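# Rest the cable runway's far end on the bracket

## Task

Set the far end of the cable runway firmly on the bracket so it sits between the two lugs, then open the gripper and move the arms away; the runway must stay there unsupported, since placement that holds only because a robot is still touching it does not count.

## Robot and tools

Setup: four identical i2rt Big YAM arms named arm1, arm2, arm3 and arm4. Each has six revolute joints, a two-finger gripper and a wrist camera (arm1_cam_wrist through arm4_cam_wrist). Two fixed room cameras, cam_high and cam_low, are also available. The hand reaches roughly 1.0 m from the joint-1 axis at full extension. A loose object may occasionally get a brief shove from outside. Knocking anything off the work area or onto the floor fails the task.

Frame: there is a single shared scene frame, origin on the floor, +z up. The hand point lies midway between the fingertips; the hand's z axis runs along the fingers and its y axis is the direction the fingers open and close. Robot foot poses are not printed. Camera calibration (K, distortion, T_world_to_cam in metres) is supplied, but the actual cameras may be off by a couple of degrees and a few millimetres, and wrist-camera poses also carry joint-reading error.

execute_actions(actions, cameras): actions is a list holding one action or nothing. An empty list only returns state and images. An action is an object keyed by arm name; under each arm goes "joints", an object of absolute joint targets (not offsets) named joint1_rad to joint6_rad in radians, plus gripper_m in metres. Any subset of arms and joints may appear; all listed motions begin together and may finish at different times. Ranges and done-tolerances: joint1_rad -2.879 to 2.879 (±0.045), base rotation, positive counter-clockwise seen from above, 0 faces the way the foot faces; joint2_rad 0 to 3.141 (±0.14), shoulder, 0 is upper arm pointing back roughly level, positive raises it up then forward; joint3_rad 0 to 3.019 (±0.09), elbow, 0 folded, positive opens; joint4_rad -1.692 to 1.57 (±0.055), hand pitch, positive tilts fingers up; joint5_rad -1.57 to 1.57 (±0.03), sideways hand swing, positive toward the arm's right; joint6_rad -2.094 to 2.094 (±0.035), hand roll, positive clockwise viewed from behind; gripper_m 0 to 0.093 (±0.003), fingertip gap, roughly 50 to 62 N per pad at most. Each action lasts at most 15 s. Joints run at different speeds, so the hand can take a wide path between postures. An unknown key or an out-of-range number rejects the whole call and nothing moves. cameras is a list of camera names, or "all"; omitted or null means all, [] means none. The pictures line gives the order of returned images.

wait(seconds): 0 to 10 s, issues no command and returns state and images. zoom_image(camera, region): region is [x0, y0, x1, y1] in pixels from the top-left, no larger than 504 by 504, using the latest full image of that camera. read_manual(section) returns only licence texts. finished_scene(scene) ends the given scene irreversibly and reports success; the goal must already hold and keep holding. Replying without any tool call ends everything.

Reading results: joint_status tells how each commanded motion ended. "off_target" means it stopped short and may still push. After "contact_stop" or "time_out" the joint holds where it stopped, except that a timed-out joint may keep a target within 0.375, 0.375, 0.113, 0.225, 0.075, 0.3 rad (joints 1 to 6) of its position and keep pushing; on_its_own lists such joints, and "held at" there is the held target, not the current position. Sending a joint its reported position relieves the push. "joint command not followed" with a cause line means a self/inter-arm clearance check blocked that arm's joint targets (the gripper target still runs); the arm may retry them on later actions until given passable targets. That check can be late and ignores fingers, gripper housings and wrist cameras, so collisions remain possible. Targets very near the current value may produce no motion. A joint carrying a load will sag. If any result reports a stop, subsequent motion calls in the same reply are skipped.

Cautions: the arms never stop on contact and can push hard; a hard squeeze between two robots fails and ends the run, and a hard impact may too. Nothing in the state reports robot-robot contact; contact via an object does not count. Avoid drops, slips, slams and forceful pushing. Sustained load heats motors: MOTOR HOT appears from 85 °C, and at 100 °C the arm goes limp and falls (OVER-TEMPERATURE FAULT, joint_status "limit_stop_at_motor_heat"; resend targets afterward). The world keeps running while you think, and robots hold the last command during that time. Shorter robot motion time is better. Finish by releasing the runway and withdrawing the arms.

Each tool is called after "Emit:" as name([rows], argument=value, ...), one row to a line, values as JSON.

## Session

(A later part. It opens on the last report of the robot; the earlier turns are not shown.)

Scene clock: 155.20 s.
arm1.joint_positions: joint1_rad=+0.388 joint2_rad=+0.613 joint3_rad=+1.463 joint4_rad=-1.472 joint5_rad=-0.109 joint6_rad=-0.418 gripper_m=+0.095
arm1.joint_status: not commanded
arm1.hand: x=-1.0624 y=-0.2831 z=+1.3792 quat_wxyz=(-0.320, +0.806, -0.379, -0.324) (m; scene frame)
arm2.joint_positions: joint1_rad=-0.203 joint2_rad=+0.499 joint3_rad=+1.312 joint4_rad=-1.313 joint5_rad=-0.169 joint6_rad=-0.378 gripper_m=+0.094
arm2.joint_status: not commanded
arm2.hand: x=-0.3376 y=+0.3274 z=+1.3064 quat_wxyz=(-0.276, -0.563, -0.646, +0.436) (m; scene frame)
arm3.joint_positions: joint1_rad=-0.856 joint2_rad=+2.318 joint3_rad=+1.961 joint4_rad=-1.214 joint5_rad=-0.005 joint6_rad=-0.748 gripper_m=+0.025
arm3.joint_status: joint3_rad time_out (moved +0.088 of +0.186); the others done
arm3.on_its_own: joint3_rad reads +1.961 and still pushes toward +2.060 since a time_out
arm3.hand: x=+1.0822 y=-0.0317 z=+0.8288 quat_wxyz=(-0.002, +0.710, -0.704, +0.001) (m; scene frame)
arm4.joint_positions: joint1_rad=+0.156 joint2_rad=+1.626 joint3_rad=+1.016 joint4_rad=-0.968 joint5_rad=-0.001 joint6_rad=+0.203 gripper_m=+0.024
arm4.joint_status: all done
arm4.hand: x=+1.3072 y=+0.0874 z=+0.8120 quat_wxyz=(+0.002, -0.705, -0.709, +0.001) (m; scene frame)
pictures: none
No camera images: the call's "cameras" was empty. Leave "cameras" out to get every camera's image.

Emit:
execute_actions([
  {"arm4":{"joints":{"joint2_rad":1.65,"joint3_rad":1.035,"joint4_rad":-0.92}},"arm3":{"joints":{"joint2_rad":2.33,"joint3_rad":2.02,"joint4_rad":-1.2}}},
], cameras=["cam_low","cam_high"])

Emit:
zoom_image(camera="cam_low", region=[280, 210, 440, 320])

Emit:
zoom_image(camera="cam_high", region=[170, 30, 310, 150])

Scene clock: 162.13 s.
arm1.joint_positions: joint1_rad=+0.388 joint2_rad=+0.613 joint3_rad=+1.463 joint4_rad=-1.472 joint5_rad=-0.109 joint6_rad=-0.418 gripper_m=+0.095
arm1.joint_status: not commanded
arm1.hand: x=-1.0624 y=-0.2831 z=+1.3792 quat_wxyz=(-0.320, +0.806, -0.379, -0.324) (m; scene frame)
arm2.joint_positions: joint1_rad=-0.203 joint2_rad=+0.499 joint3_rad=+1.312 joint4_rad=-1.313 joint5_rad=-0.169 joint6_rad=-0.378 gripper_m=+0.094
arm2.joint_status: not commanded
arm2.hand: x=-0.3376 y=+0.3274 z=+1.3064 quat_wxyz=(-0.276, -0.563, -0.646, +0.436) (m; scene frame)
arm3.joint_positions: joint1_rad=-0.856 joint2_rad=+2.358 joint3_rad=+1.962 joint4_rad=-1.193 joint5_rad=-0.008 joint6_rad=-0.748 gripper_m=+0.025
arm3.joint_status: all done
arm3.hand: x=+1.0811 y=-0.0325 z=+0.8021 quat_wxyz=(+0.008, +0.710, -0.704, +0.000) (m; scene frame)
arm4.joint_positions: joint1_rad=+0.156 joint2_rad=+1.694 joint3_rad=+1.002 joint4_rad=-0.919 joint5_rad=+0.004 joint6_rad=+0.204 gripper_m=+0.024
arm4.joint_status: all done
arm4.hand: x=+1.3059 y=+0.0888 z=+0.7804 quat_wxyz=(+0.017, -0.706, -0.708, -0.006) (m; scene frame)
pictures: cam_high, cam_low
Images, in order (width x height): cam_high 504x504, cam_low 504x504.

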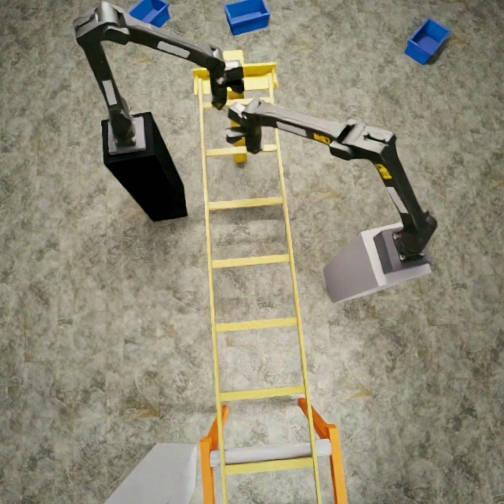

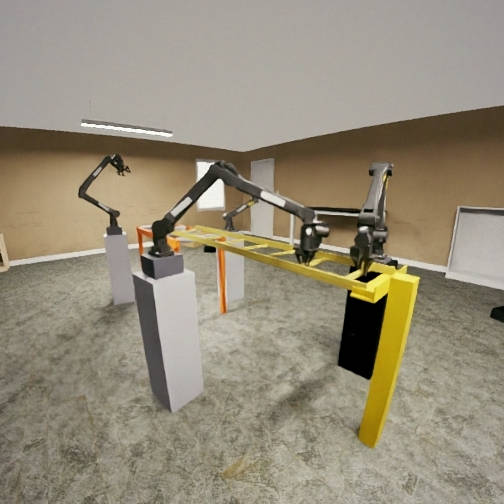

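Region (280, 210, 440, 320) of cam_low's 504x504 image, scaled by 3.150, with more detail than that image has; it fills the top 346 rows of this view, and the rest is white.

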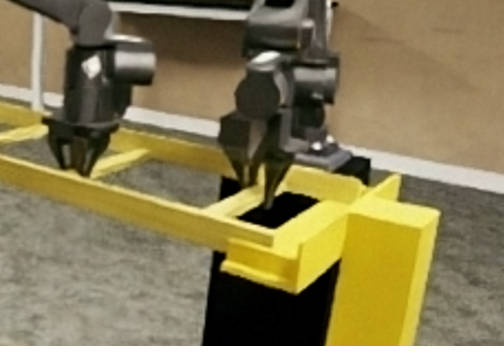

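Region (170, 30, 310, 150) of cam_high's 504x504 image, scaled by 3.600, with more detail than that image has; it fills the top 432 rows of this view, and the rest is white.

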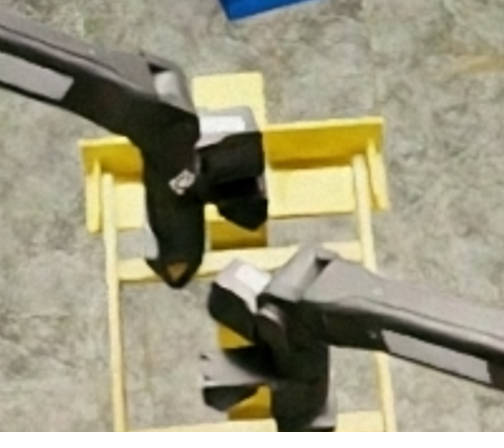

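Emit:
execute_actions([
  {"arm4":{"joints":{"joint1_rad":0.22,"joint6_rad":0.25,"joint2_rad":1.71,"joint3_rad":1.02,"joint4_rad":-0.89}},"arm3":{"joints":{"joint1_rad":-0.89,"joint6_rad":-0.77,"joint2_rad":2.40,"joint3_rad":2.04,"joint4_rad":-1.2}}},
], cameras=[])

Emit:
execute_actions([
  {"arm4":{"joints":{"gripper_m":0.055}},"arm3":{"joints":{"gripper_m":0.055}}},
], cameras=[])

Emit:
execute_actions([
  {"arm4":{"joints":{"joint2_rad":1.2,"joint3_rad":1.15,"joint4_rad":-1.2}},"arm3":{"joints":{"joint2_rad":1.9}}},
], cameras=["cam_low","cam_high"])

Emit:
zoom_image(camera="cam_low", region=[280, 210, 440, 320])

Scene clock: 170.47 s.
arm1.joint_positions: joint1_rad=+0.388 joint2_rad=+0.613 joint3_rad=+1.463 joint4_rad=-1.472 joint5_rad=-0.109 joint6_rad=-0.418 gripper_m=+0.095
arm1.joint_status: not commanded
arm1.hand: x=-1.0624 y=-0.2831 z=+1.3792 quat_wxyz=(-0.320, +0.806, -0.379, -0.324) (m; scene frame)
arm2.joint_positions: joint1_rad=-0.203 joint2_rad=+0.499 joint3_rad=+1.312 joint4_rad=-1.313 joint5_rad=-0.169 joint6_rad=-0.378 gripper_m=+0.094
arm2.joint_status: not commanded
arm2.hand: x=-0.3376 y=+0.3274 z=+1.3064 quat_wxyz=(-0.276, -0.563, -0.646, +0.436) (m; scene frame)
arm3.joint_positions: joint1_rad=-0.864 joint2_rad=+2.371 joint3_rad=+1.983 joint4_rad=-1.198 joint5_rad=-0.008 joint6_rad=-0.757 gripper_m=+0.025
arm3.joint_status: all done
arm3.hand: x=+1.0888 y=-0.0326 z=+0.8013 quat_wxyz=(+0.006, +0.711, -0.703, +0.000) (m; scene frame)
arm4.joint_positions: joint1_rad=+0.179 joint2_rad=+1.695 joint3_rad=+1.002 joint4_rad=-0.911 joint5_rad=+0.013 joint6_rad=+0.230 gripper_m=+0.024
arm4.joint_status: all done
arm4.hand: x=+1.3141 y=+0.0888 z=+0.7800 quat_wxyz=(+0.017, -0.706, -0.708, +0.000) (m; scene frame)
pictures: none
No camera images: the call's "cameras" was empty. Leave "cameras" out to get every camera's image.

Scene clock: 171.30 s.
arm1.joint_positions: joint1_rad=+0.388 joint2_rad=+0.613 joint3_rad=+1.463 joint4_rad=-1.472 joint5_rad=-0.109 joint6_rad=-0.418 gripper_m=+0.095
arm1.joint_status: not commanded
arm1.hand: x=-1.0624 y=-0.2831 z=+1.3792 quat_wxyz=(-0.320, +0.806, -0.379, -0.324) (m; scene frame)
arm2.joint_positions: joint1_rad=-0.203 joint2_rad=+0.499 joint3_rad=+1.312 joint4_rad=-1.313 joint5_rad=-0.169 joint6_rad=-0.378 gripper_m=+0.094
arm2.joint_status: not commanded
arm2.hand: x=-0.3376 y=+0.3274 z=+1.3064 quat_wxyz=(-0.276, -0.563, -0.646, +0.436) (m; scene frame)
arm3.joint_positions: joint1_rad=-0.887 joint2_rad=+2.371 joint3_rad=+1.988 joint4_rad=-1.198 joint5_rad=-0.004 joint6_rad=-0.760 gripper_m=+0.055
arm3.joint_status: all done
arm3.hand: x=+1.1024 y=-0.0429 z=+0.8032 quat_wxyz=(+0.003, +0.703, -0.711, +0.002) (m; scene frame)
arm4.joint_positions: joint1_rad=+0.211 joint2_rad=+1.696 joint3_rad=+1.002 joint4_rad=-0.902 joint5_rad=+0.009 joint6_rad=+0.236 gripper_m=+0.055
arm4.joint_status: all done
arm4.hand: x=+1.3287 y=+0.0903 z=+0.7791 quat_wxyz=(+0.013, -0.697, -0.717, +0.001) (m; scene frame)
pictures: none
No camera images: the call's "cameras" was empty. Leave "cameras" out to get every camera's image.

Scene clock: 173.03 s.
arm1.joint_positions: joint1_rad=+0.388 joint2_rad=+0.613 joint3_rad=+1.463 joint4_rad=-1.472 joint5_rad=-0.109 joint6_rad=-0.418 gripper_m=+0.095
arm1.joint_status: not commanded
arm1.hand: x=-1.0624 y=-0.2831 z=+1.3792 quat_wxyz=(-0.320, +0.806, -0.379, -0.324) (m; scene frame)
arm2.joint_positions: joint1_rad=-0.203 joint2_rad=+0.499 joint3_rad=+1.312 joint4_rad=-1.313 joint5_rad=-0.169 joint6_rad=-0.378 gripper_m=+0.094
arm2.joint_status: not commanded
arm2.hand: x=-0.3376 y=+0.3274 z=+1.3064 quat_wxyz=(-0.276, -0.563, -0.646, +0.436) (m; scene frame)
arm3.joint_positions: joint1_rad=-0.886 joint2_rad=+1.897 joint3_rad=+2.040 joint4_rad=-1.205 joint5_rad=-0.003 joint6_rad=-0.761 gripper_m=+0.055
arm3.joint_status: all done
arm3.hand: x=+1.1082 y=-0.0319 z=+1.1531 quat_wxyz=(-0.253, +0.682, -0.686, -0.003) (m; scene frame)
arm4.joint_positions: joint1_rad=+0.211 joint2_rad=+1.190 joint3_rad=+1.117 joint4_rad=-1.191 joint5_rad=+0.002 joint6_rad=+0.236 gripper_m=+0.055
arm4.joint_status: all done
arm4.hand: x=+1.3243 y=+0.1158 z=+1.0164 quat_wxyz=(-0.131, -0.689, -0.708, +0.082) (m; scene frame)
pictures: cam_high, cam_low
Images, in order (width x height): cam_high 504x504, cam_low 504x504.

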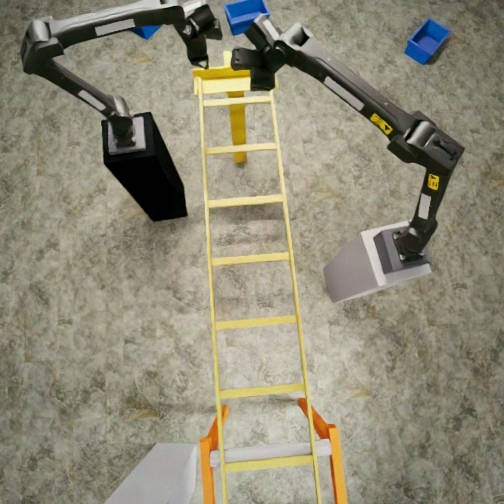

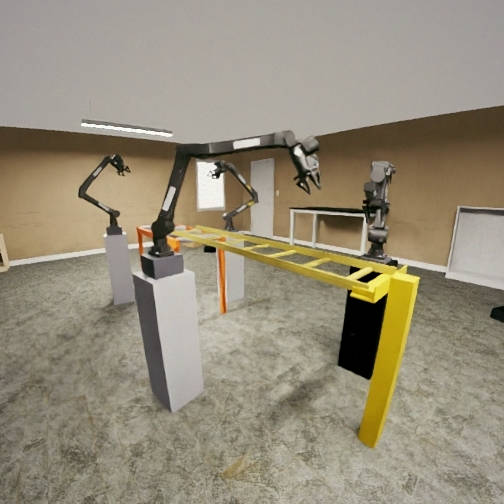

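Region (280, 210, 440, 320) of cam_low's 504x504 image, scaled by 3.150, with more detail than that image has; it fills the top 346 rows of this view, and the rest is white.

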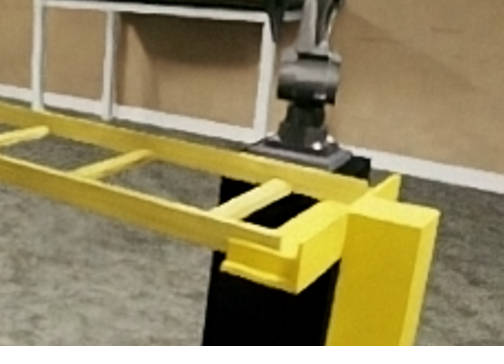

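Emit:
finished_scene(scene=1)

The scene is finished: the task was done.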